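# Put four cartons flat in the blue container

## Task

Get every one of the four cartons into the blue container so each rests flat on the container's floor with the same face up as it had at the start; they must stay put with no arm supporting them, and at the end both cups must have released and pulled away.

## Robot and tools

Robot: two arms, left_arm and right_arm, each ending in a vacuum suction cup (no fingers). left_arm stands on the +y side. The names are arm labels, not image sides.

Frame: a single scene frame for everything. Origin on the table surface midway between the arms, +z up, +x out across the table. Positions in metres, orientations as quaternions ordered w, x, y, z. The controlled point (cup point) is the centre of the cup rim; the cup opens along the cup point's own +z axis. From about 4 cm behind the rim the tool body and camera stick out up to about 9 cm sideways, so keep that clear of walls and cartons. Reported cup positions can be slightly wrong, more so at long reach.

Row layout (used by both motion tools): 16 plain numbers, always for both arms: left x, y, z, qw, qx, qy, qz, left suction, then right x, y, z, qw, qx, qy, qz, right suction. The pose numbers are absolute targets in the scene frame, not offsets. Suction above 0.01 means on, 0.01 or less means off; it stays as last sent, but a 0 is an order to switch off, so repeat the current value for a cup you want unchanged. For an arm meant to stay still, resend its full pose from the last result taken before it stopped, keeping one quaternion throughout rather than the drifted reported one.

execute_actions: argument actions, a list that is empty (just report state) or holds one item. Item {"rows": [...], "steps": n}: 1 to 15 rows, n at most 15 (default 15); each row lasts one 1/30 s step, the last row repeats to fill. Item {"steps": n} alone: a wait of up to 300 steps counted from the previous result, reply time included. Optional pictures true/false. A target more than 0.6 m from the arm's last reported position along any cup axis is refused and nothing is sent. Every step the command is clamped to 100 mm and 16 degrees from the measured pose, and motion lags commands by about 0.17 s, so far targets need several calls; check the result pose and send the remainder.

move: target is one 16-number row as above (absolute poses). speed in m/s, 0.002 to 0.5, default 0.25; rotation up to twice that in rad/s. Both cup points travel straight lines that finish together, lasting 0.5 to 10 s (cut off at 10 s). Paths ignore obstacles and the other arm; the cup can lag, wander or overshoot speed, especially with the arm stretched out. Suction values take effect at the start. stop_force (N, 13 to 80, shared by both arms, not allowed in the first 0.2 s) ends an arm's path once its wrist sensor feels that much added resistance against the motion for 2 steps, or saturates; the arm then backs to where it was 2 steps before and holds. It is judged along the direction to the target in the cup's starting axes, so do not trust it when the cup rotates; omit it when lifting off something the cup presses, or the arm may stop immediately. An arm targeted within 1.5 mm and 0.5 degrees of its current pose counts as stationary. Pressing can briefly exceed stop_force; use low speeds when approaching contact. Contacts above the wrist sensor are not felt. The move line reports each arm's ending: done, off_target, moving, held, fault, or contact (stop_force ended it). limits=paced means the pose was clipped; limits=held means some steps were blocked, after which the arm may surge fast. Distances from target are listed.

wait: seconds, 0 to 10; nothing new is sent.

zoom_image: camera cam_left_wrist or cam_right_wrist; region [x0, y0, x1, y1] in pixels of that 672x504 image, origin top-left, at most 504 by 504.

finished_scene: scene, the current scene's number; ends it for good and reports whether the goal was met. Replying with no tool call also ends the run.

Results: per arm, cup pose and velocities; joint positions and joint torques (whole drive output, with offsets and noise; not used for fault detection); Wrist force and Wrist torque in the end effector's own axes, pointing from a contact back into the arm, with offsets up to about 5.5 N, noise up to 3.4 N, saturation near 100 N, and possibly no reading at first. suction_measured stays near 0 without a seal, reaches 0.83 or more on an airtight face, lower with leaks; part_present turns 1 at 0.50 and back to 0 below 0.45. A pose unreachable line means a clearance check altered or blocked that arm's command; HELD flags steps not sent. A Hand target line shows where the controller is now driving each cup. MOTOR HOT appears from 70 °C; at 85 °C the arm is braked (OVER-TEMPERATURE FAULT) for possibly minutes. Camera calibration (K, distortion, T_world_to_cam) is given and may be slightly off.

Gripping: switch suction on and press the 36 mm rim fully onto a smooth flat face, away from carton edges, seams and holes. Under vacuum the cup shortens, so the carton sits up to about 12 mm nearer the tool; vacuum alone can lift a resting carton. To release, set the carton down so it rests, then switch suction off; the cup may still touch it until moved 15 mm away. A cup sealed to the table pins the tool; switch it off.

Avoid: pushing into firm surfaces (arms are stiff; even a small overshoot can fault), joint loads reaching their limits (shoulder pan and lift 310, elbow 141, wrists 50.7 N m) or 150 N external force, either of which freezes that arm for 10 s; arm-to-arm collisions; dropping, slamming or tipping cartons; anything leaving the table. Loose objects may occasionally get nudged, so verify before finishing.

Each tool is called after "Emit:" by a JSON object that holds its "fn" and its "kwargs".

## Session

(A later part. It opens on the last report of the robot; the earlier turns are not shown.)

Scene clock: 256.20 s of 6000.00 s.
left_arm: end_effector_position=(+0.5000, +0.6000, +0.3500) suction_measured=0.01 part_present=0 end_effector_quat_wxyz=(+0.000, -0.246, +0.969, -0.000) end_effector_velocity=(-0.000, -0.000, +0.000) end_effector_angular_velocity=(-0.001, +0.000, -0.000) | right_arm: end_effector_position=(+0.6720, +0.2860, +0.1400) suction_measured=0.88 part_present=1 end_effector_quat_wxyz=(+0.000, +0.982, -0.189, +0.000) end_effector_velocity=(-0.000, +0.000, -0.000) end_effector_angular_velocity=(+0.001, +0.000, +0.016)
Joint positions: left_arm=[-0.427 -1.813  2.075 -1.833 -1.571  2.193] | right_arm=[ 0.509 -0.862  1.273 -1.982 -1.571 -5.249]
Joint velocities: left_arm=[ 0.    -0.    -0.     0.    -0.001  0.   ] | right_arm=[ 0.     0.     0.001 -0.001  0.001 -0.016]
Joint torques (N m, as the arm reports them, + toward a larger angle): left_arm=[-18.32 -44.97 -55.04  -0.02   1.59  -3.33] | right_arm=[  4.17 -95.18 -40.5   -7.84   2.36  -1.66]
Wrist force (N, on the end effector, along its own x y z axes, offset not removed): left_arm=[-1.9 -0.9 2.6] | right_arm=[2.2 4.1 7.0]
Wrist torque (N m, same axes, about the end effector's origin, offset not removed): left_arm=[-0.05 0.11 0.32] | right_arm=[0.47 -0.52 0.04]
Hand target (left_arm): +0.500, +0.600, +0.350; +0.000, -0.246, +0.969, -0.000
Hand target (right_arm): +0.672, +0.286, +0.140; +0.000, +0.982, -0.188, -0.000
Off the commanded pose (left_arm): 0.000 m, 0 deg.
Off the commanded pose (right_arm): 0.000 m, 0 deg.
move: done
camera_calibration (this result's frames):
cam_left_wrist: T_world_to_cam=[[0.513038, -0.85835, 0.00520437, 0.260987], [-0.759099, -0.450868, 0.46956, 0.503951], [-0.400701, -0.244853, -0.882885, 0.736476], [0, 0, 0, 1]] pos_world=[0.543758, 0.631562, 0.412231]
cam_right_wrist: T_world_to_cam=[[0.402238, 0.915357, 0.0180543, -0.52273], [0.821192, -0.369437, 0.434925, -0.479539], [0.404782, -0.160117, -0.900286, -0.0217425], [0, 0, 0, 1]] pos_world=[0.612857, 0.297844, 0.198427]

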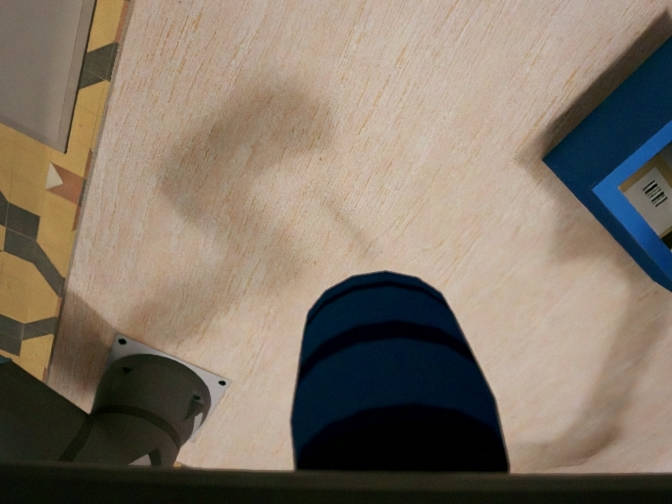

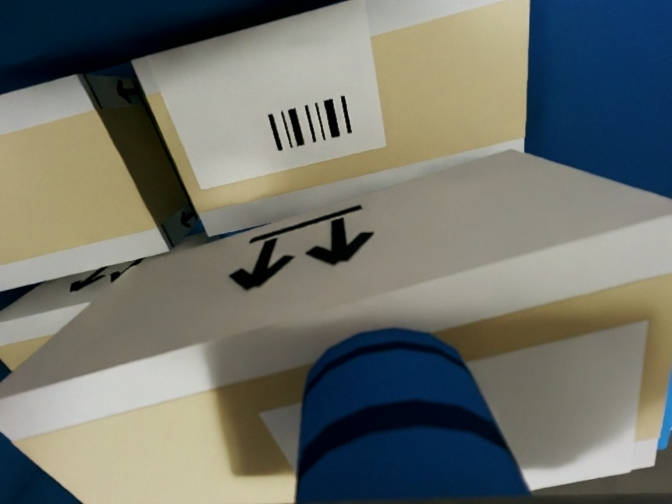

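Emit:
{"fn": "move", "kwargs": {"target": [0.5,0.6,0.35,0,-0.246,0.969,0,0,0.64,0.24,0.38,0,-0.982,0.188,0,1], "speed": 0.1}}

Scene clock: 270.83 s of 6000.00 s.
left_arm: end_effector_position=(+0.5000, +0.6000, +0.3500) suction_measured=0.01 part_present=0 end_effector_quat_wxyz=(+0.000, -0.246, +0.969, -0.000) end_effector_velocity=(-0.000, -0.001, +0.000) end_effector_angular_velocity=(-0.002, +0.001, +0.001) | right_arm: end_effector_position=(+0.6399, +0.2399, +0.3797) suction_measured=0.88 part_present=1 end_effector_quat_wxyz=(-0.000, +0.982, -0.188, +0.000) end_effector_velocity=(-0.001, -0.000, +0.002) end_effector_angular_velocity=(-0.001, +0.001, +0.001)
Joint positions: left_arm=[-0.427 -1.813  2.075 -1.833 -1.571  2.193] | right_arm=[ 0.492 -1.063  1.166 -1.674 -1.571 -5.268]
Joint velocities: left_arm=[-0.     0.    -0.    -0.    -0.002 -0.001] | right_arm=[ 0.001 -0.001 -0.002  0.005  0.    -0.   ]
Joint torques (N m, as the arm reports them, + toward a larger angle): left_arm=[-17.8  -45.03 -54.58   0.02   1.62  -3.03] | right_arm=[  -7.54 -112.13  -56.43   -0.73    1.74   -2.06]
Wrist force (N, on the end effector, along its own x y z axes, offset not removed): left_arm=[-3.1 2.5 -2.3] | right_arm=[1.3 2.3 5.6]
Wrist torque (N m, same axes, about the end effector's origin, offset not removed): left_arm=[0.35 0.46 0.10] | right_arm=[0.12 -0.47 0.08]
Hand target (left_arm): +0.500, +0.600, +0.350; +0.000, -0.246, +0.969, -0.000
Hand target (right_arm): +0.640, +0.240, +0.380; -0.000, +0.982, -0.188, +0.000
Off the commanded pose (left_arm): 0.000 m, 0 deg.
Off the commanded pose (right_arm): 0.000 m, 0 deg.
After step 90, 8.67 s passed at rest.
move: done
camera_calibration (this result's frames):
cam_left_wrist: T_world_to_cam=[[0.513038, -0.85835, 0.00520432, 0.260987], [-0.759099, -0.450868, 0.46956, 0.50395], [-0.400701, -0.244853, -0.882885, 0.736476], [0, 0, 0, 1]] pos_world=[0.543758, 0.631562, 0.41223]
cam_right_wrist: T_world_to_cam=[[0.400671, 0.916042, 0.0181468, -0.471091], [0.821827, -0.368076, 0.43488, -0.57523], [0.405048, -0.15933, -0.900306, 0.199274], [0, 0, 0, 1]] pos_world=[0.580776, 0.251561, 0.438112]

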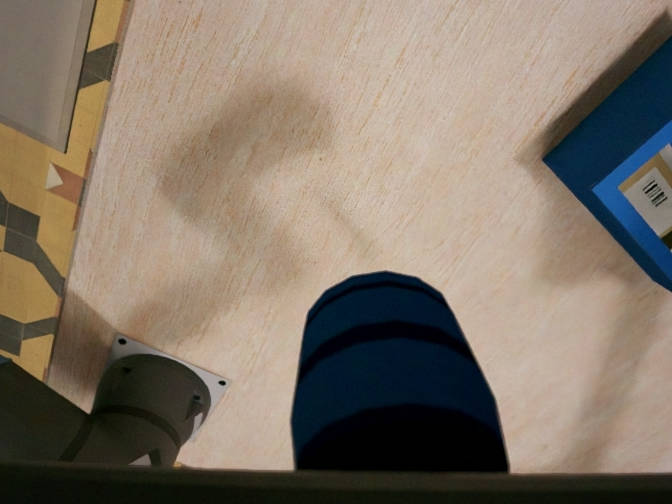

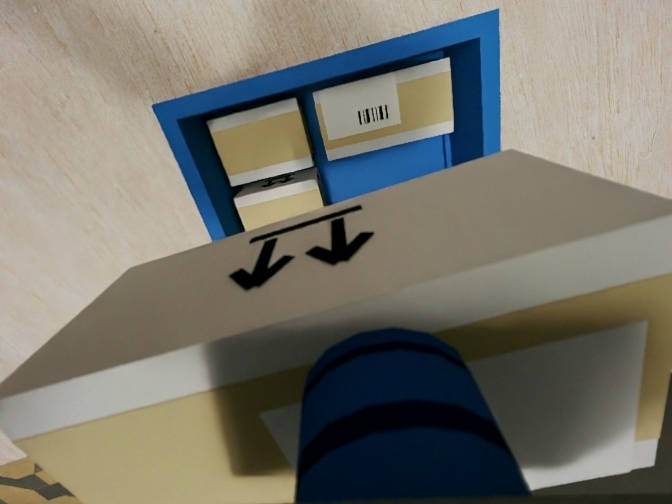

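Emit:
{"fn": "zoom_image", "kwargs": {"camera": "cam_right_wrist", "region": [140,0,540,250]}}

Region (140, 0, 540, 250) of cam_right_wrist's 672x504 image, scaled by 1.260, with more detail than that image has; it fills the top 315 rows of this view, and the rest is white.

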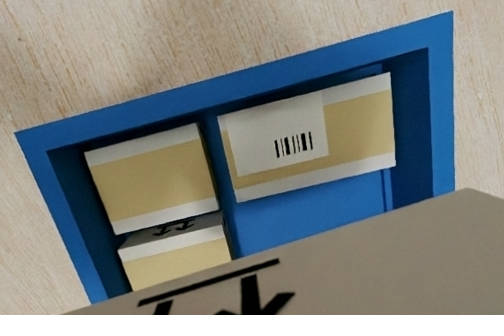

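Emit:
{"fn": "move", "kwargs": {"target": [0.5,0.6,0.35,0,-0.246,0.969,0,0,0.698,0.288,0.2,0,-0.968,0.25,0,1], "speed": 0.12}}

Emit:
{"fn": "move", "kwargs": {"target": [0.5,0.6,0.35,0,-0.246,0.969,0,0,0.698,0.288,0.13,0,-0.968,0.25,0,1], "speed": 0.02, "stop_force": 15}}

Scene clock: 300.57 s of 6000.00 s.
left_arm: end_effector_position=(+0.5000, +0.6000, +0.3500) suction_measured=0.01 part_present=0 end_effector_quat_wxyz=(+0.000, -0.246, +0.969, -0.000) end_effector_velocity=(+0.000, -0.000, +0.000) end_effector_angular_velocity=(-0.001, +0.000, -0.001) | right_arm: end_effector_position=(+0.6979, +0.2881, +0.2002) suction_measured=0.88 part_present=1 end_effector_quat_wxyz=(-0.000, +0.968, -0.250, -0.000) end_effector_velocity=(+0.001, +0.001, -0.001) end_effector_angular_velocity=(+0.000, -0.000, -0.001)
Joint positions: left_arm=[-0.427 -1.813  2.075 -1.833 -1.571  2.193] | right_arm=[ 0.496 -0.867  1.168 -1.873 -1.571 -5.137]
Joint velocities: left_arm=[-0.     0.    -0.001  0.    -0.001  0.001] | right_arm=[ 0.     0.002 -0.001 -0.001  0.     0.001]
Joint torques (N m, as the arm reports them, + toward a larger angle): left_arm=[-16.33 -45.25 -54.53   0.04   1.42  -3.03] | right_arm=[ 12.56 -94.53 -55.19  -7.93   0.36   1.22]
Wrist force (N, on the end effector, along its own x y z axes, offset not removed): left_arm=[-2.4 -0.3 -1.5] | right_arm=[1.1 1.4 5.0]
Wrist torque (N m, same axes, about the end effector's origin, offset not removed): left_arm=[0.02 0.18 0.18] | right_arm=[0.05 -0.34 0.06]
Hand target (left_arm): +0.500, +0.600, +0.350; +0.000, -0.246, +0.969, +0.000
Hand target (right_arm): +0.698, +0.288, +0.200; +0.000, +0.968, -0.250, -0.000
Off the commanded pose (left_arm): 0.000 m, 0 deg.
Off the commanded pose (right_arm): 0.000 m, 0 deg.
After step 90, 24.57 s passed at rest.
move: done
camera_calibration (this result's frames):
cam_left_wrist: T_world_to_cam=[[0.513038, -0.85835, 0.00520428, 0.260987], [-0.759099, -0.450868, 0.46956, 0.50395], [-0.400701, -0.244853, -0.882885, 0.736476], [0, 0, 0, 1]] pos_world=[0.543758, 0.631562, 0.41223]
cam_right_wrist: T_world_to_cam=[[0.513474, 0.857913, 0.0181473, -0.597259], [0.768598, -0.469216, 0.434848, -0.460797], [0.381577, -0.209335, -0.900321, 0.0526698], [0, 0, 0, 1]] pos_world=[0.640748, 0.307208, 0.258635]

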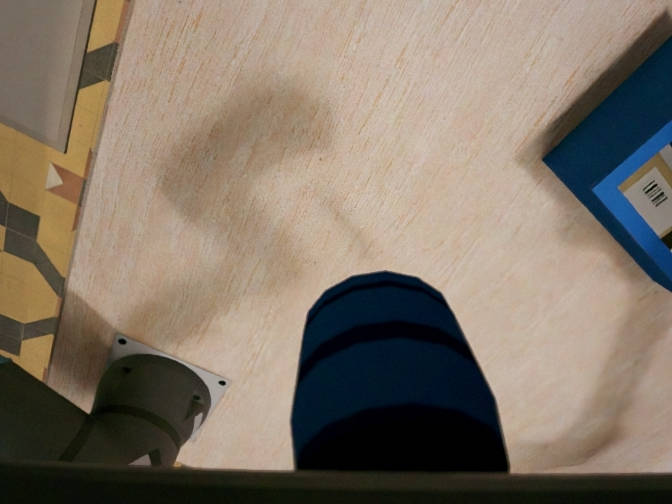

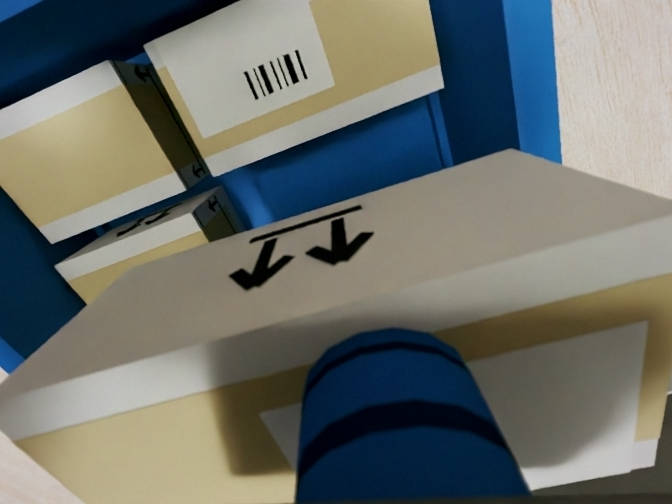

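Scene clock: 304.37 s of 6000.00 s.
left_arm: end_effector_position=(+0.5000, +0.6000, +0.3500) suction_measured=0.01 part_present=0 end_effector_quat_wxyz=(+0.000, -0.246, +0.969, -0.000) end_effector_velocity=(+0.000, +0.000, +0.000) end_effector_angular_velocity=(+0.001, -0.000, +0.002) | right_arm: end_effector_position=(+0.6981, +0.2880, +0.1303) suction_measured=0.88 part_present=1 end_effector_quat_wxyz=(+0.000, +0.968, -0.250, -0.000) end_effector_velocity=(+0.001, -0.000, -0.003) end_effector_angular_velocity=(-0.000, -0.001, -0.001)
Joint positions: left_arm=[-0.427 -1.813  2.075 -1.833 -1.571  2.193] | right_arm=[ 0.496 -0.824  1.224 -1.971 -1.571 -5.137]
Joint velocities: left_arm=[-0.    -0.    -0.     0.     0.001 -0.002] | right_arm=[-0.001  0.002  0.002 -0.005 -0.001  0.   ]
Joint torques (N m, as the arm reports them, + toward a larger angle): left_arm=[-17.78 -44.78 -54.67   0.05   1.51  -2.97] | right_arm=[ -9.7  -99.69 -40.38  -7.59  -1.95   1.67]
Wrist force (N, on the end effector, along its own x y z axes, offset not removed): left_arm=[-2.3 0.7 -0.8] | right_arm=[2.8 3.0 6.4]
Wrist torque (N m, same axes, about the end effector's origin, offset not removed): left_arm=[0.11 0.16 0.27] | right_arm=[0.25 -0.66 0.14]
Hand target (left_arm): +0.500, +0.600, +0.350; +0.000, -0.246, +0.969, +0.000
Hand target (right_arm): +0.698, +0.288, +0.130; +0.000, +0.968, -0.250, -0.000
Off the commanded pose (left_arm): 0.000 m, 0 deg.
Off the commanded pose (right_arm): 0.000 m, 0 deg.
move: done
camera_calibration (this result's frames):
cam_left_wrist: T_world_to_cam=[[0.513038, -0.85835, 0.00520433, 0.260987], [-0.759099, -0.450868, 0.46956, 0.50395], [-0.400701, -0.244853, -0.882885, 0.736476], [0, 0, 0, 1]] pos_world=[0.543758, 0.631562, 0.412231]
cam_right_wrist: T_world_to_cam=[[0.513614, 0.857831, 0.0181049, -0.596046], [0.768521, -0.469319, 0.434875, -0.430407], [0.381546, -0.209444, -0.900309, -0.0103396], [0, 0, 0, 1]] pos_world=[0.640859, 0.307143, 0.188656]

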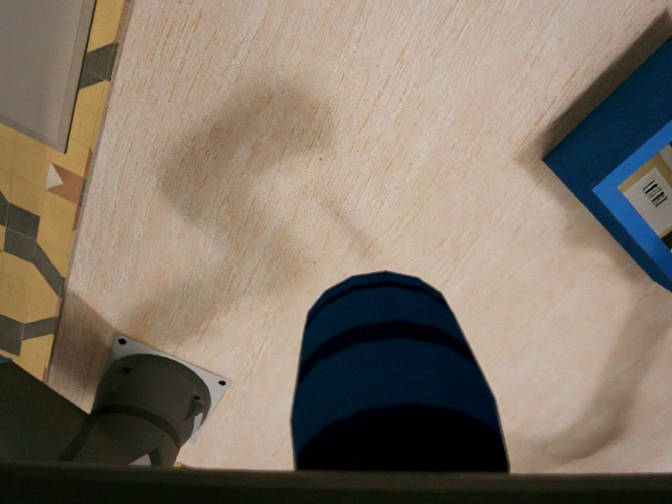

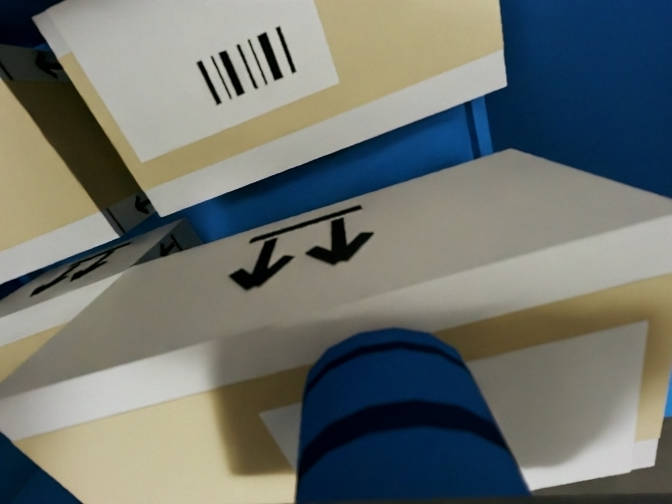

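Emit:
{"fn": "move", "kwargs": {"target": [0.5,0.6,0.35,0,-0.246,0.969,0,0,0.70,0.2865,0.075,0,-0.9655,0.26,0,1], "speed": 0.012, "stop_force": 18}}

Scene clock: 322.13 s of 6000.00 s.
left_arm: end_effector_position=(+0.5000, +0.6000, +0.3500) suction_measured=0.01 part_present=0 end_effector_quat_wxyz=(+0.000, -0.246, +0.969, +0.000) end_effector_velocity=(+0.000, -0.000, +0.000) end_effector_angular_velocity=(-0.001, -0.000, -0.001) | right_arm: end_effector_position=(+0.7000, +0.2865, +0.0753) suction_measured=0.88 part_present=1 end_effector_quat_wxyz=(+0.000, +0.966, -0.260, -0.000) end_effector_velocity=(-0.000, +0.000, -0.003) end_effector_angular_velocity=(-0.000, -0.001, -0.000)
Joint positions: left_arm=[-0.427 -1.813  2.075 -1.833 -1.571  2.193] | right_arm=[ 0.494 -0.784  1.257 -2.044 -1.571 -5.118]
Joint velocities: left_arm=[ 0.     0.    -0.     0.    -0.001  0.001] | right_arm=[ 0.     0.002  0.002 -0.004 -0.     0.001]
Joint torques (N m, as the arm reports them, + toward a larger angle): left_arm=[-16.43 -44.05 -53.66  -0.02   1.52  -2.93] | right_arm=[ -7.52 -97.74 -39.33  -8.07  -1.77   1.87]
Wrist force (N, on the end effector, along its own x y z axes, offset not removed): left_arm=[-3.8 -2.7 -3.0] | right_arm=[1.5 1.4 6.4]
Wrist torque (N m, same axes, about the end effector's origin, offset not removed): left_arm=[-0.22 0.61 0.07] | right_arm=[-0.03 -0.53 0.05]
Hand target (left_arm): +0.500, +0.600, +0.350; +0.000, -0.246, +0.969, +0.000
Hand target (right_arm): +0.700, +0.287, +0.075; -0.000, +0.966, -0.260, +0.000
Off the commanded pose (left_arm): 0.000 m, 0 deg.
Off the commanded pose (right_arm): 0.000 m, 0 deg.
After step 90, 9.97 s passed at rest.
move: done
camera_calibration (this result's frames):
cam_left_wrist: T_world_to_cam=[[0.513038, -0.85835, 0.00520427, 0.260987], [-0.759099, -0.450868, 0.46956, 0.503951], [-0.400701, -0.244853, -0.882885, 0.736476], [0, 0, 0, 1]] pos_world=[0.543758, 0.631562, 0.412231]
cam_right_wrist: T_world_to_cam=[[0.53109, 0.847122, 0.018108, -0.603945], [0.758738, -0.484974, 0.434876, -0.397392], [0.377175, -0.217219, -0.900308, -0.0556138], [0, 0, 0, 1]] pos_world=[0.643241, 0.30681, 0.133683]

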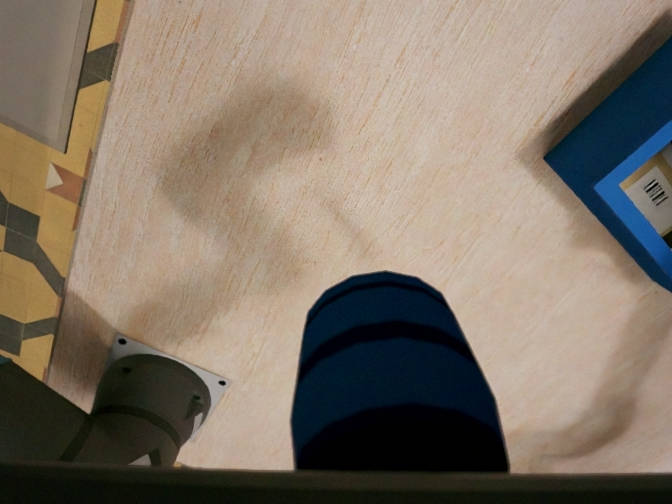

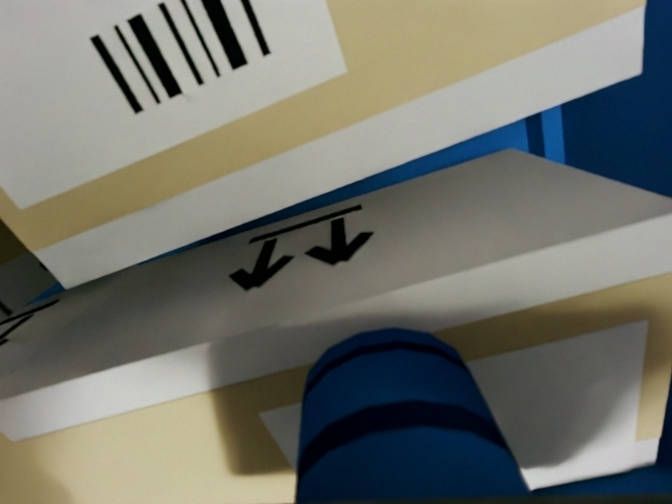

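Emit:
{"fn": "move", "kwargs": {"target": [0.5,0.6,0.35,0,-0.246,0.969,0,0,0.70,0.2865,0.04,0,-0.9655,0.26,0,1], "speed": 0.008, "stop_force": 15}}

Scene clock: 326.30 s of 6000.00 s.
left_arm: end_effector_position=(+0.5000, +0.6000, +0.3500) suction_measured=0.01 part_present=0 end_effector_quat_wxyz=(+0.000, -0.246, +0.969, -0.000) end_effector_velocity=(+0.000, +0.000, +0.000) end_effector_angular_velocity=(+0.001, -0.001, +0.001) | right_arm: end_effector_position=(+0.7000, +0.2865, +0.0693) suction_measured=0.88 part_present=1 end_effector_quat_wxyz=(+0.000, +0.966, -0.260, -0.000) end_effector_velocity=(+0.001, -0.001, +0.003) end_effector_angular_velocity=(-0.001, +0.001, -0.001)
Joint positions: left_arm=[-0.427 -1.813  2.075 -1.833 -1.571  2.193] | right_arm=[ 0.494 -0.779  1.26  -2.052 -1.571 -5.118]
Joint velocities: left_arm=[ 0.    -0.    -0.001 -0.     0.001 -0.001] | right_arm=[-0.001 -0.003 -0.002  0.006 -0.    -0.   ]
Joint torques (N m, as the arm reports them, + toward a larger angle): left_arm=[-16.28 -44.07 -54.15  -0.05   1.48  -3.03] | right_arm=[  -8.9  -115.1   -46.3     0.07   -1.57    1.89]
Wrist force (N, on the end effector, along its own x y z axes, offset not removed): left_arm=[-4.2 -0.8 1.6] | right_arm=[-1.5 1.2 -2.3]
Wrist torque (N m, same axes, about the end effector's origin, offset not removed): left_arm=[0.07 0.58 0.08] | right_arm=[0.14 0.27 0.13]
Hand target (left_arm): +0.500, +0.600, +0.350; +0.000, -0.246, +0.969, +0.000
Hand target (right_arm): +0.700, +0.287, +0.070; -0.000, +0.966, -0.260, +0.000
Off the commanded pose (left_arm): 0.000 m, 0 deg.
Off the commanded pose (right_arm): 0.029 m, 0 deg.
After step 90, 0.10 s passed at rest.
move: contact (right_arm)
camera_calibration (this result's frames):
cam_left_wrist: T_world_to_cam=[[0.513038, -0.85835, 0.00520433, 0.260987], [-0.759099, -0.450868, 0.46956, 0.50395], [-0.400701, -0.244853, -0.882885, 0.736476], [0, 0, 0, 1]] pos_world=[0.543758, 0.631562, 0.41223]
cam_right_wrist: T_world_to_cam=[[0.531191, 0.847059, 0.0181124, -0.603869], [0.758678, -0.485066, 0.434877, -0.394739], [0.377152, -0.217261, -0.900307, -0.0609496], [0, 0, 0, 1]] pos_world=[0.643237, 0.306796, 0.127727]

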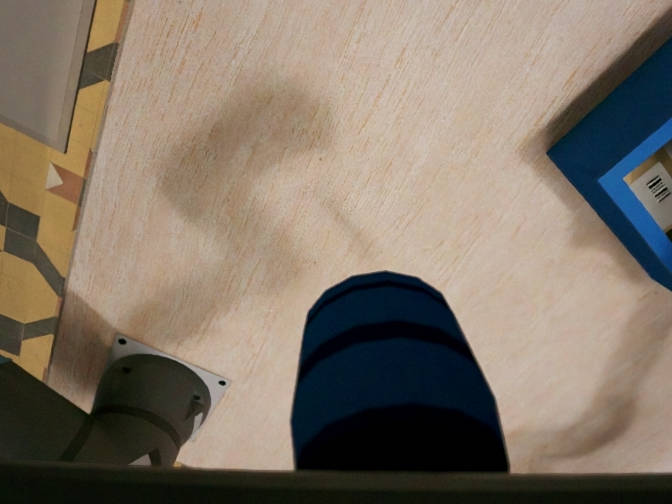

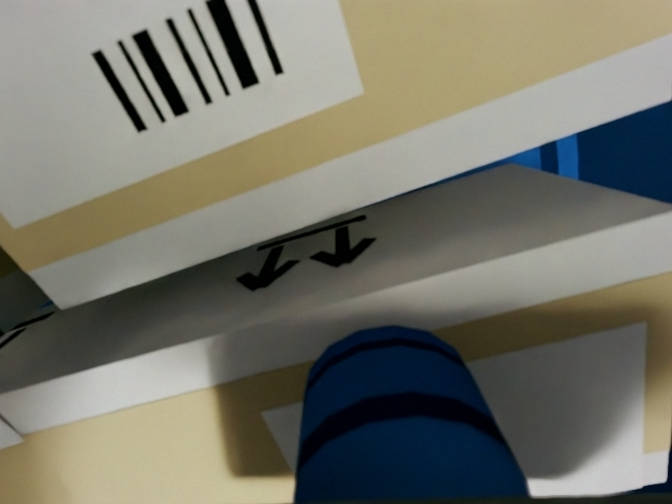

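Emit:
{"fn": "move", "kwargs": {"target": [0.5,0.6,0.35,0,-0.246,0.969,0,0,0.694,0.2877,0.074,0,-0.9655,0.26,0,1], "speed": 0.01}}

Emit:
{"fn": "move", "kwargs": {"target": [0.5,0.6,0.35,0,-0.246,0.969,0,0,0.694,0.2877,0.04,0,-0.9655,0.26,0,1], "speed": 0.006, "stop_force": 15}}

Scene clock: 338.83 s of 6000.00 s.
left_arm: end_effector_position=(+0.5000, +0.6000, +0.3500) suction_measured=0.01 part_present=0 end_effector_quat_wxyz=(+0.000, -0.246, +0.969, -0.000) end_effector_velocity=(+0.000, +0.000, +0.000) end_effector_angular_velocity=(+0.000, -0.001, +0.000) | right_arm: end_effector_position=(+0.6942, +0.2877, +0.0739) suction_measured=0.88 part_present=1 end_effector_quat_wxyz=(+0.000, +0.966, -0.260, -0.000) end_effector_velocity=(-0.001, -0.001, +0.002) end_effector_angular_velocity=(-0.001, +0.000, -0.001)
Joint positions: left_arm=[-0.427 -1.813  2.075 -1.833 -1.571  2.193] | right_arm=[ 0.498 -0.788  1.267 -2.05  -1.571 -5.114]
Joint velocities: left_arm=[ 0.  0. -0.  0.  0. -0.] | right_arm=[ 0.001 -0.003  0.002  0.001 -0.001  0.001]
Joint torques (N m, as the arm reports them, + toward a larger angle): left_arm=[-17.07 -44.19 -53.82   0.03   1.47  -3.  ] | right_arm=[   9.74 -122.45  -39.75   -0.91   -1.5     1.47]
Wrist force (N, on the end effector, along its own x y z axes, offset not removed): left_arm=[-7.7 -3.5 -2.4] | right_arm=[-0.7 1.7 5.8]
Wrist torque (N m, same axes, about the end effector's origin, offset not removed): left_arm=[-0.43 1.11 0.06] | right_arm=[0.16 -0.06 0.09]
Hand target (left_arm): +0.500, +0.600, +0.350; -0.000, -0.246, +0.969, -0.000
Hand target (right_arm): +0.694, +0.288, +0.074; +0.000, +0.966, -0.260, -0.000
Off the commanded pose (left_arm): 0.000 m, 0 deg.
Off the commanded pose (right_arm): 0.000 m, 0 deg.
After step 90, 8.57 s passed at rest.
move: done
camera_calibration (this result's frames):
cam_left_wrist: T_world_to_cam=[[0.513038, -0.85835, 0.00520432, 0.260987], [-0.759099, -0.450868, 0.46956, 0.503951], [-0.400701, -0.244853, -0.882885, 0.736476], [0, 0, 0, 1]] pos_world=[0.543758, 0.631562, 0.412231]
cam_right_wrist: T_world_to_cam=[[0.531187, 0.847061, 0.0181107, -0.601815], [0.758681, -0.485063, 0.434877, -0.391742], [0.377152, -0.217261, -0.900308, -0.0544428], [0, 0, 0, 1]] pos_world=[0.637417, 0.307926, 0.132244]

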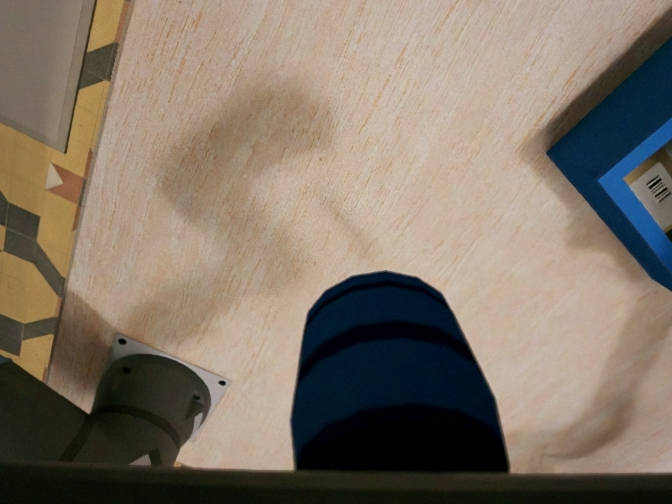

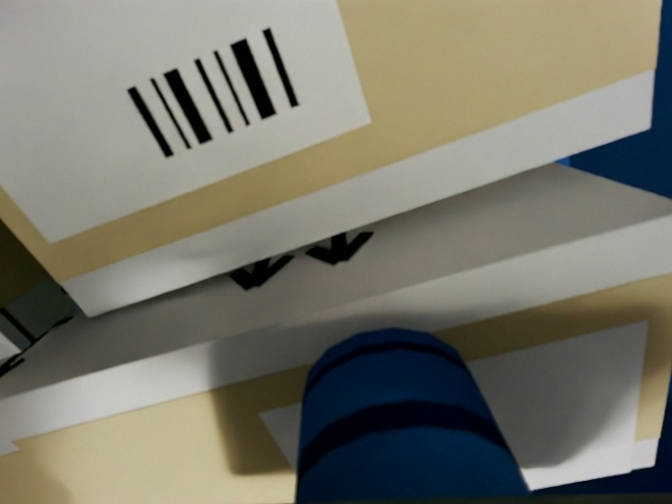

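Scene clock: 341.20 s of 6000.00 s.
left_arm: end_effector_position=(+0.5000, +0.6000, +0.3500) suction_measured=0.01 part_present=0 end_effector_quat_wxyz=(+0.000, -0.246, +0.969, +0.000) end_effector_velocity=(+0.000, -0.000, +0.000) end_effector_angular_velocity=(-0.001, -0.000, +0.001) | right_arm: end_effector_position=(+0.6942, +0.2877, +0.0620) suction_measured=0.88 part_present=1 end_effector_quat_wxyz=(-0.000, +0.966, -0.260, +0.000) end_effector_velocity=(-0.001, -0.000, +0.000) end_effector_angular_velocity=(-0.001, +0.003, +0.000)
Joint positions: left_arm=[-0.427 -1.813  2.075 -1.833 -1.571  2.193] | right_arm=[ 0.498 -0.778  1.273 -2.066 -1.571 -5.114]
Joint velocities: left_arm=[ 0.    -0.    -0.001 -0.    -0.001 -0.001] | right_arm=[ 0.    -0.001  0.     0.004  0.001 -0.   ]
Joint torques (N m, as the arm reports them, + toward a larger angle): left_arm=[-15.62 -44.65 -54.37  -0.22   1.48  -3.  ] | right_arm=[ -5.66 -99.25 -34.95   1.24  -1.55   1.44]
Wrist force (N, on the end effector, along its own x y z axes, offset not removed): left_arm=[-3.7 0.1 2.8] | right_arm=[2.6 3.6 -17.4]
Wrist torque (N m, same axes, about the end effector's origin, offset not removed): left_arm=[-0.04 0.42 0.27] | right_arm=[0.16 -0.65 0.15]
Hand target (left_arm): +0.500, +0.600, +0.350; +0.000, -0.246, +0.969, +0.000
Hand target (right_arm): +0.694, +0.288, +0.062; -0.000, +0.966, -0.260, +0.000
Off the commanded pose (left_arm): 0.000 m, 0 deg.
Off the commanded pose (right_arm): 0.022 m, 0 deg.
move: contact (right_arm)
camera_calibration (this result's frames):
cam_left_wrist: T_world_to_cam=[[0.513038, -0.85835, 0.00520416, 0.260988], [-0.759099, -0.450868, 0.46956, 0.50395], [-0.400701, -0.244853, -0.882885, 0.736476], [0, 0, 0, 1]] pos_world=[0.543758, 0.631562, 0.41223]
cam_right_wrist: T_world_to_cam=[[0.53118, 0.847058, 0.0184307, -0.601687], [0.758563, -0.48515, 0.434985, -0.386473], [0.3774, -0.217075, -0.900249, -0.0653138], [0, 0, 0, 1]] pos_world=[0.637418, 0.307989, 0.120401]

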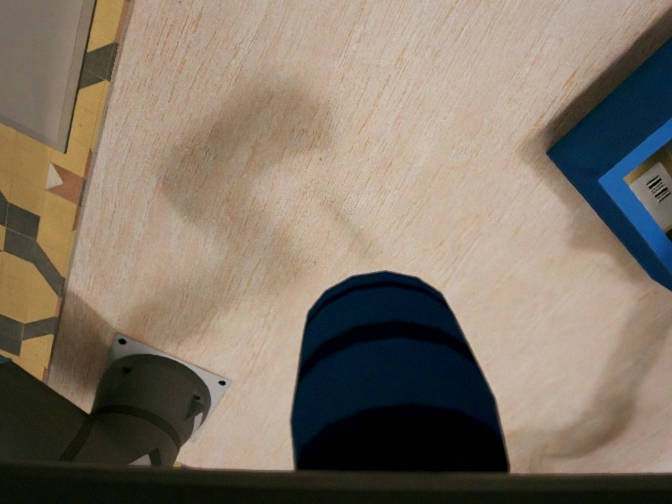

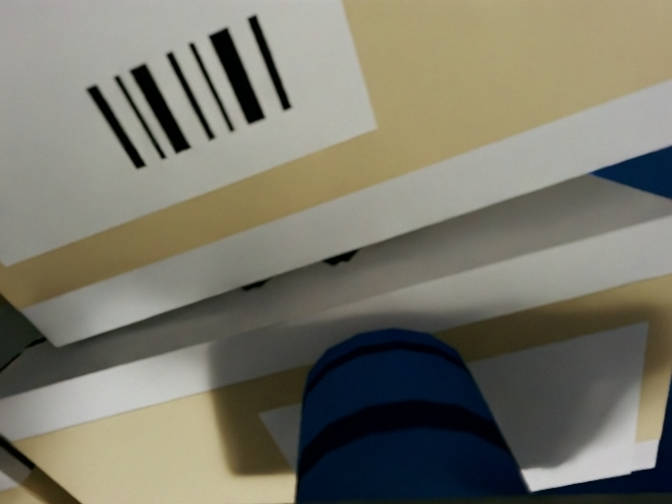

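Emit:
{"fn": "execute_actions", "kwargs": {"actions": [{"rows":[[0.5,0.6,0.35,0,-0.246,0.969,0,0,0.6942,0.2877,0.063,0,-0.9655,0.26,0,0]],"steps":12}]}}

Emit:
{"fn": "move", "kwargs": {"target": [0.5,0.6,0.35,0,-0.246,0.969,0,0,0.67,0.29,0.25,0,-0.9655,0.26,0,0], "speed": 0.1}}

Scene clock: 353.20 s of 6000.00 s.
left_arm: end_effector_position=(+0.5000, +0.6000, +0.3500) suction_measured=0.01 part_present=0 end_effector_quat_wxyz=(+0.000, -0.246, +0.969, +0.000) end_effector_velocity=(-0.001, -0.001, -0.000) end_effector_angular_velocity=(-0.003, +0.002, -0.003) | right_arm: end_effector_position=(+0.6942, +0.2877, +0.0630) suction_measured=0.00 part_present=0 end_effector_quat_wxyz=(-0.000, +0.966, -0.260, +0.000) end_effector_velocity=(-0.000, -0.000, -0.001) end_effector_angular_velocity=(-0.001, +0.002, -0.000)
Joint positions: left_arm=[-0.427 -1.813  2.075 -1.833 -1.571  2.193] | right_arm=[ 0.498 -0.779  1.272 -2.064 -1.571 -5.114]
Joint velocities: left_arm=[ 0.     0.     0.001  0.    -0.003  0.003] | right_arm=[-0.     0.001 -0.     0.002  0.001  0.   ]
Joint torques (N m, as the arm reports them, + toward a larger angle): left_arm=[-15.49 -42.97 -53.6   -0.15   1.58  -3.05] | right_arm=[  -5.73 -102.18  -39.69    1.24   -1.42   -0.73]
Wrist force (N, on the end effector, along its own x y z axes, offset not removed): left_arm=[-2.1 0.4 -3.6] | right_arm=[1.3 1.2 -13.3]
Wrist torque (N m, same axes, about the end effector's origin, offset not removed): left_arm=[0.10 0.27 0.14] | right_arm=[-0.30 -0.24 0.17]
Hand target (left_arm): +0.500, +0.600, +0.350; +0.000, -0.246, +0.969, +0.000
Hand target (right_arm): +0.694, +0.288, +0.063; -0.000, +0.966, -0.260, +0.000
Off the commanded pose (left_arm): 0.000 m, 0 deg.
Off the commanded pose (right_arm): 0.000 m, 0 deg.
Steps of this call (steps 1 to 90: nothing new was sent; then 8.60 s passed at rest; steps 91 to 102: all 12 steps of this action). Readings (end_effector_position | what the end effector reports):
91: left_arm (+0.5000, +0.6000, +0.3500) | right_arm (+0.6942, +0.2877, +0.0623) | left_arm suction_measured=0.01 part_present=0 | right_arm suction_measured=0.44 part_present=0
92: left_arm (+0.5000, +0.6000, +0.3500) | right_arm (+0.6942, +0.2877, +0.0625) | left_arm suction_measured=0.01 part_present=0 | right_arm suction_measured=0.05 part_present=0
94: left_arm (+0.5000, +0.6000, +0.3500) | right_arm (+0.6943, +0.2878, +0.0628) | left_arm suction_measured=0.01 part_present=0 | right_arm suction_measured=0.00 part_present=0
98: left_arm (+0.5000, +0.6000, +0.3500) | right_arm (+0.6942, +0.2877, +0.0630) | left_arm suction_measured=0.01 part_present=0 | right_arm suction_measured=0.00 part_present=0
102: the state above
camera_calibration (this result's frames):
cam_left_wrist: T_world_to_cam=[[0.513038, -0.85835, 0.00520413, 0.260988], [-0.759099, -0.450868, 0.46956, 0.503951], [-0.400701, -0.244853, -0.882885, 0.736476], [0, 0, 0, 1]] pos_world=[0.543758, 0.631562, 0.41223]
cam_right_wrist: T_world_to_cam=[[0.531168, 0.847072, 0.0181596, -0.601657], [0.758673, -0.48506, 0.434893, -0.386985], [0.377194, -0.217224, -0.900299, -0.0642486], [0, 0, 0, 1]] pos_world=[0.637411, 0.307979, 0.12138]

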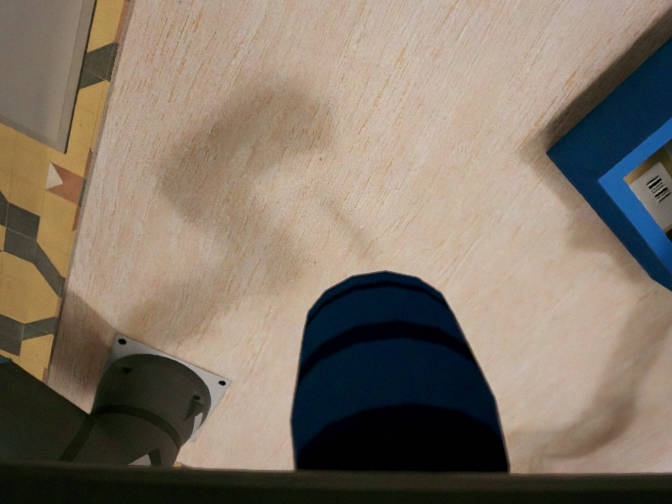

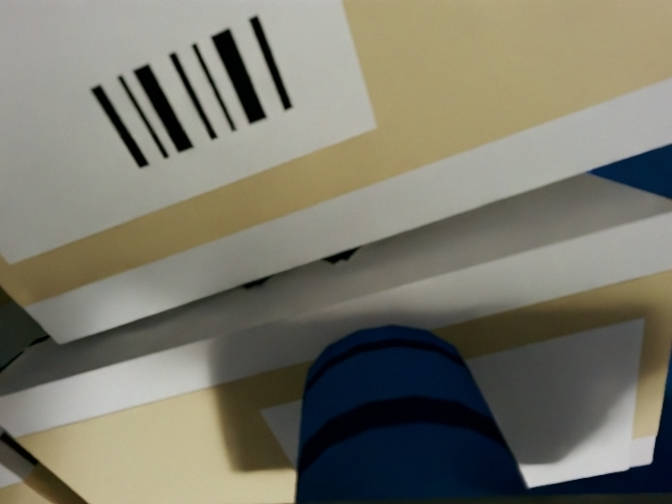

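Scene clock: 355.80 s of 6000.00 s.
left_arm: end_effector_position=(+0.5000, +0.6000, +0.3500) suction_measured=0.01 part_present=0 end_effector_quat_wxyz=(+0.000, -0.246, +0.969, +0.000) end_effector_velocity=(+0.000, -0.000, +0.000) end_effector_angular_velocity=(-0.001, +0.000, +0.001) | right_arm: end_effector_position=(+0.6699, +0.2898, +0.2497) suction_measured=0.00 part_present=0 end_effector_quat_wxyz=(+0.000, +0.966, -0.260, -0.000) end_effector_velocity=(-0.000, -0.000, +0.002) end_effector_angular_velocity=(-0.001, +0.001, -0.000)
Joint positions: left_arm=[-0.427 -1.813  2.075 -1.833 -1.571  2.193] | right_arm=[ 0.514 -0.922  1.172 -1.821 -1.571 -5.098]
Joint velocities: left_arm=[ 0.     0.    -0.    -0.    -0.    -0.001] | right_arm=[ 0.    -0.001 -0.002  0.004  0.     0.   ]
Joint torques (N m, as the arm reports them, + toward a larger angle): left_arm=[-15.74 -43.36 -53.51  -0.01   1.42  -3.19] | right_arm=[  13.07 -113.84  -54.92   -0.58    0.82    1.94]
Wrist force (N, on the end effector, along its own x y z axes, offset not removed): left_arm=[0.2 -2.5 0.8] | right_arm=[1.0 0.9 2.5]
Wrist torque (N m, same axes, about the end effector's origin, offset not removed): left_arm=[-0.26 -0.12 0.09] | right_arm=[-0.04 -0.33 0.08]
Hand target (left_arm): +0.500, +0.600, +0.350; +0.000, -0.246, +0.969, +0.000
Hand target (right_arm): +0.670, +0.290, +0.250; +0.000, +0.966, -0.260, -0.000
Off the commanded pose (left_arm): 0.000 m, 0 deg.
Off the commanded pose (right_arm): 0.000 m, 0 deg.
move: done
camera_calibration (this result's frames):
cam_left_wrist: T_world_to_cam=[[0.513038, -0.85835, 0.00520423, 0.260988], [-0.759099, -0.450868, 0.46956, 0.50395], [-0.400701, -0.244853, -0.882885, 0.736476], [0, 0, 0, 1]] pos_world=[0.543758, 0.631562, 0.41223]
cam_right_wrist: T_world_to_cam=[[0.53119, 0.847059, 0.0180943, -0.593935], [0.758684, -0.48506, 0.434873, -0.448713], [0.37714, -0.217273, -0.90031, 0.113564], [0, 0, 0, 1]] pos_world=[0.613095, 0.31012, 0.308122]

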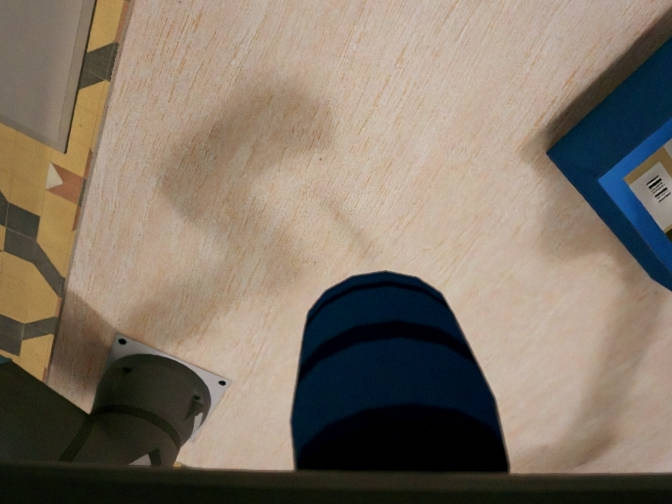

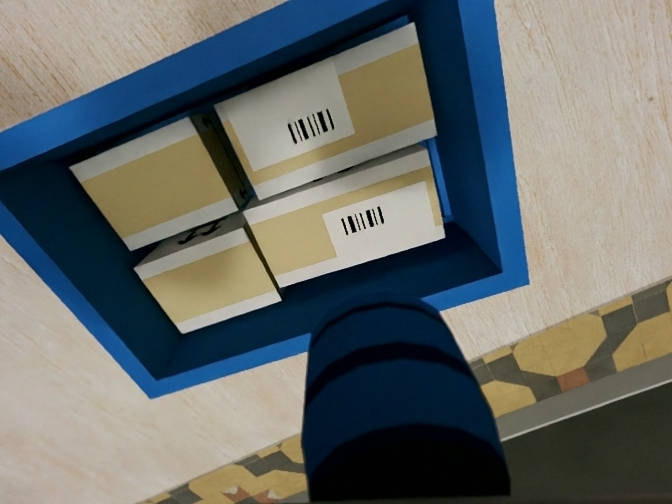

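Emit:
{"fn": "zoom_image", "kwargs": {"camera": "cam_right_wrist", "region": [120,80,540,350]}}

Region (120, 80, 540, 350) of cam_right_wrist's 672x504 image, scaled by 1.200, with more detail than that image has; it fills the top 324 rows of this view, and the rest is white.

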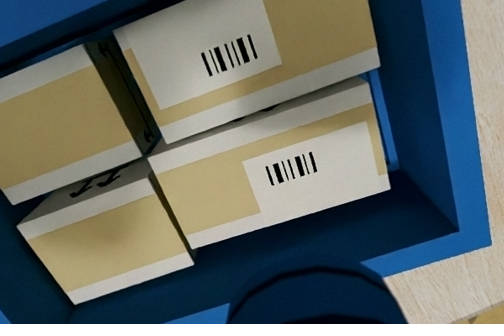

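Emit:
{"fn": "move", "kwargs": {"target": [0.6,0.45,0.25,0,-0.859,0.511,0,0,0.6,-0.25,0.35,0,-0.9655,0.26,0,0]}}

Emit:
{"fn": "move", "kwargs": {"target": [0.69,0.28,0.14,0,-0.969,-0.246,0,0,0.6,-0.25,0.35,0,-0.9655,0.26,0,0], "speed": 0.15}}

Scene clock: 375.53 s of 6000.00 s.
left_arm: end_effector_position=(+0.6000, +0.4499, +0.2501) suction_measured=0.01 part_present=0 end_effector_quat_wxyz=(+0.000, +0.859, -0.512, +0.000) end_effector_velocity=(+0.001, -0.000, -0.000) end_effector_angular_velocity=(+0.002, -0.001, +0.006) | right_arm: end_effector_position=(+0.6012, -0.2498, +0.3498) suction_measured=0.00 part_present=0 end_effector_quat_wxyz=(-0.000, +0.966, -0.260, +0.000) end_effector_velocity=(-0.001, -0.002, +0.001) end_effector_angular_velocity=(+0.001, -0.001, +0.000)
Joint positions: left_arm=[-0.563 -1.511  1.993 -2.052 -1.571  0.486] | right_arm=[-0.05  -1.566  1.861 -1.866 -1.57  -5.662]
Joint velocities: left_arm=[-0.001  0.001 -0.001 -0.001  0.002 -0.007] | right_arm=[-0.003 -0.003  0.001  0.001  0.001 -0.004]
Joint torques (N m, as the arm reports them, + toward a larger angle): left_arm=[-18.95 -32.07 -51.77  -7.2    1.46  -2.72] | right_arm=[ -7.61 -59.56 -39.84  -0.37   2.22  -1.65]
Wrist force (N, on the end effector, along its own x y z axes, offset not removed): left_arm=[-8.6 -1.0 3.0] | right_arm=[2.8 1.8 4.3]
Wrist torque (N m, same axes, about the end effector's origin, offset not removed): left_arm=[-0.16 1.20 0.17] | right_arm=[0.11 -0.55 0.09]
Hand target (left_arm): +0.600, +0.450, +0.250; +0.000, +0.859, -0.511, +0.000
Hand target (right_arm): +0.601, -0.250, +0.350; -0.000, +0.966, -0.260, +0.000
Off the commanded pose (left_arm): 0.000 m, 0 deg.
Off the commanded pose (right_arm): 0.001 m, 0 deg.
After step 90, 12.97 s passed at rest.
move: done
camera_calibration (this result's frames):
cam_left_wrist: T_world_to_cam=[[0.858591, 0.512636, 0.00514297, -0.742746], [0.450502, -0.759236, 0.46969, -0.0279517], [0.244685, -0.400954, -0.882817, 0.334615], [0, 0, 0, 1]] pos_world=[0.568432, 0.493702, 0.312352]
cam_right_wrist: T_world_to_cam=[[0.531186, 0.847045, 0.0188788, -0.102434], [0.758339, -0.485259, 0.435254, -0.70182], [0.377841, -0.216884, -0.90011, 0.111977], [0, 0, 0, 1]] pos_world=[0.54432, -0.229513, 0.408195]

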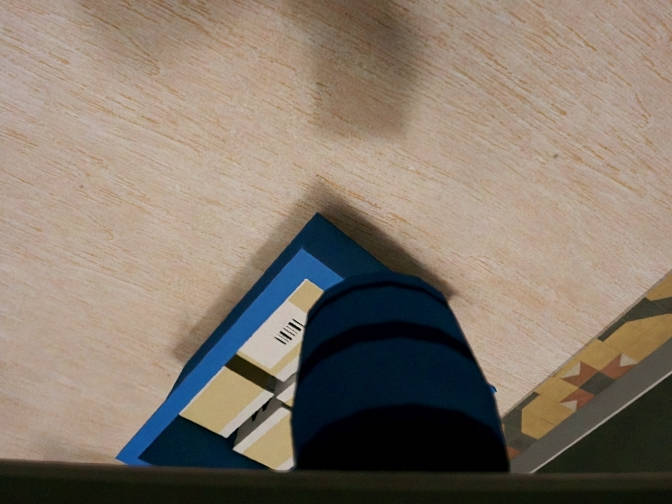

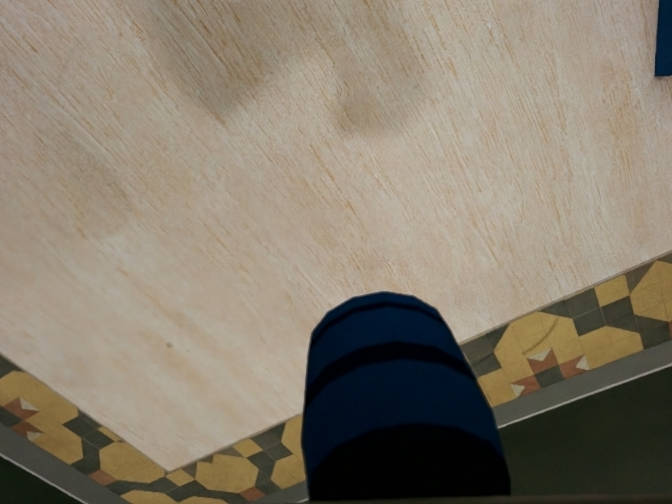

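Scene clock: 381.20 s of 6000.00 s.
left_arm: end_effector_position=(+0.6899, +0.2800, +0.1402) suction_measured=0.01 part_present=0 end_effector_quat_wxyz=(+0.000, +0.969, +0.245, -0.000) end_effector_velocity=(+0.001, -0.002, -0.001) end_effector_angular_velocity=(-0.000, +0.000, +0.014) | right_arm: end_effector_position=(+0.6000, -0.2500, +0.3500) suction_measured=0.00 part_present=0 end_effector_quat_wxyz=(+0.000, +0.966, -0.260, +0.000) end_effector_velocity=(-0.001, -0.000, +0.001) end_effector_angular_velocity=(+0.000, +0.000, +0.000)
Joint positions: left_arm=[-0.674 -1.184  1.8   -2.187 -1.571 -1.194] | right_arm=[-0.05  -1.568  1.862 -1.865 -1.571 -5.662]
Joint velocities: left_arm=[-0.001  0.003 -0.002 -0.    -0.    -0.015] | right_arm=[ 0.    -0.002 -0.     0.002  0.    -0.   ]
Joint torques (N m, as the arm reports them, + toward a larger angle): left_arm=[-18.62 -58.59 -48.05  -7.2    1.39  -2.94] | right_arm=[ -8.05 -59.78 -39.78  -0.6   -1.83  -2.12]
Wrist force (N, on the end effector, along its own x y z axes, offset not removed): left_arm=[-4.9 -3.8 0.4] | right_arm=[-0.4 1.8 1.3]
Wrist torque (N m, same axes, about the end effector's origin, offset not removed): left_arm=[-0.56 0.64 0.22] | right_arm=[0.12 -0.17 0.02]
Hand target (left_arm): +0.690, +0.280, +0.140; +0.000, +0.969, +0.246, -0.000
Hand target (right_arm): +0.600, -0.250, +0.350; +0.000, +0.966, -0.260, +0.000
Off the commanded pose (left_arm): 0.000 m, 0 deg.
Off the commanded pose (right_arm): 0.000 m, 0 deg.
move: done
camera_calibration (this result's frames):
cam_left_wrist: T_world_to_cam=[[-0.51167, 0.859167, 0.00508034, 0.116023], [0.759814, 0.449725, 0.469499, -0.697706], [0.401094, 0.244089, -0.882918, -0.141064], [0, 0, 0, 1]] pos_world=[0.646072, 0.248525, 0.202435]
cam_right_wrist: T_world_to_cam=[[0.531191, 0.847059, 0.0181142, -0.101355], [0.758677, -0.485067, 0.434879, -0.701151], [0.377154, -0.217261, -0.900307, 0.112886], [0, 0, 0, 1]] pos_world=[0.543211, -0.229726, 0.408384]

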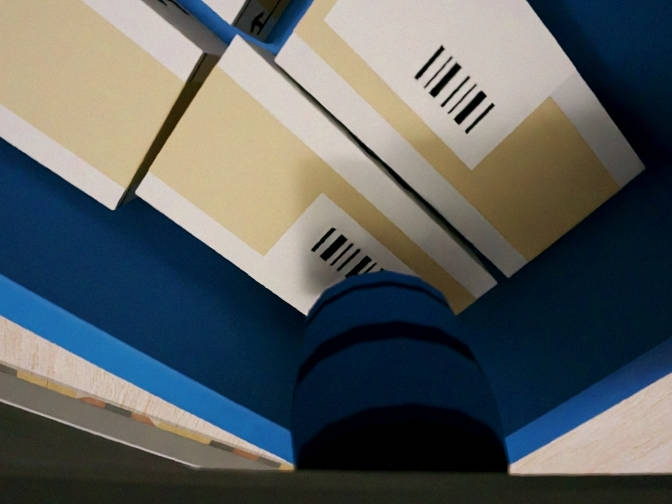

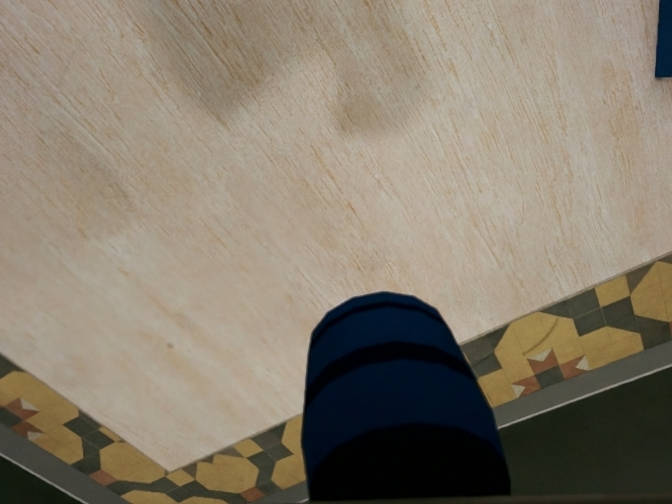

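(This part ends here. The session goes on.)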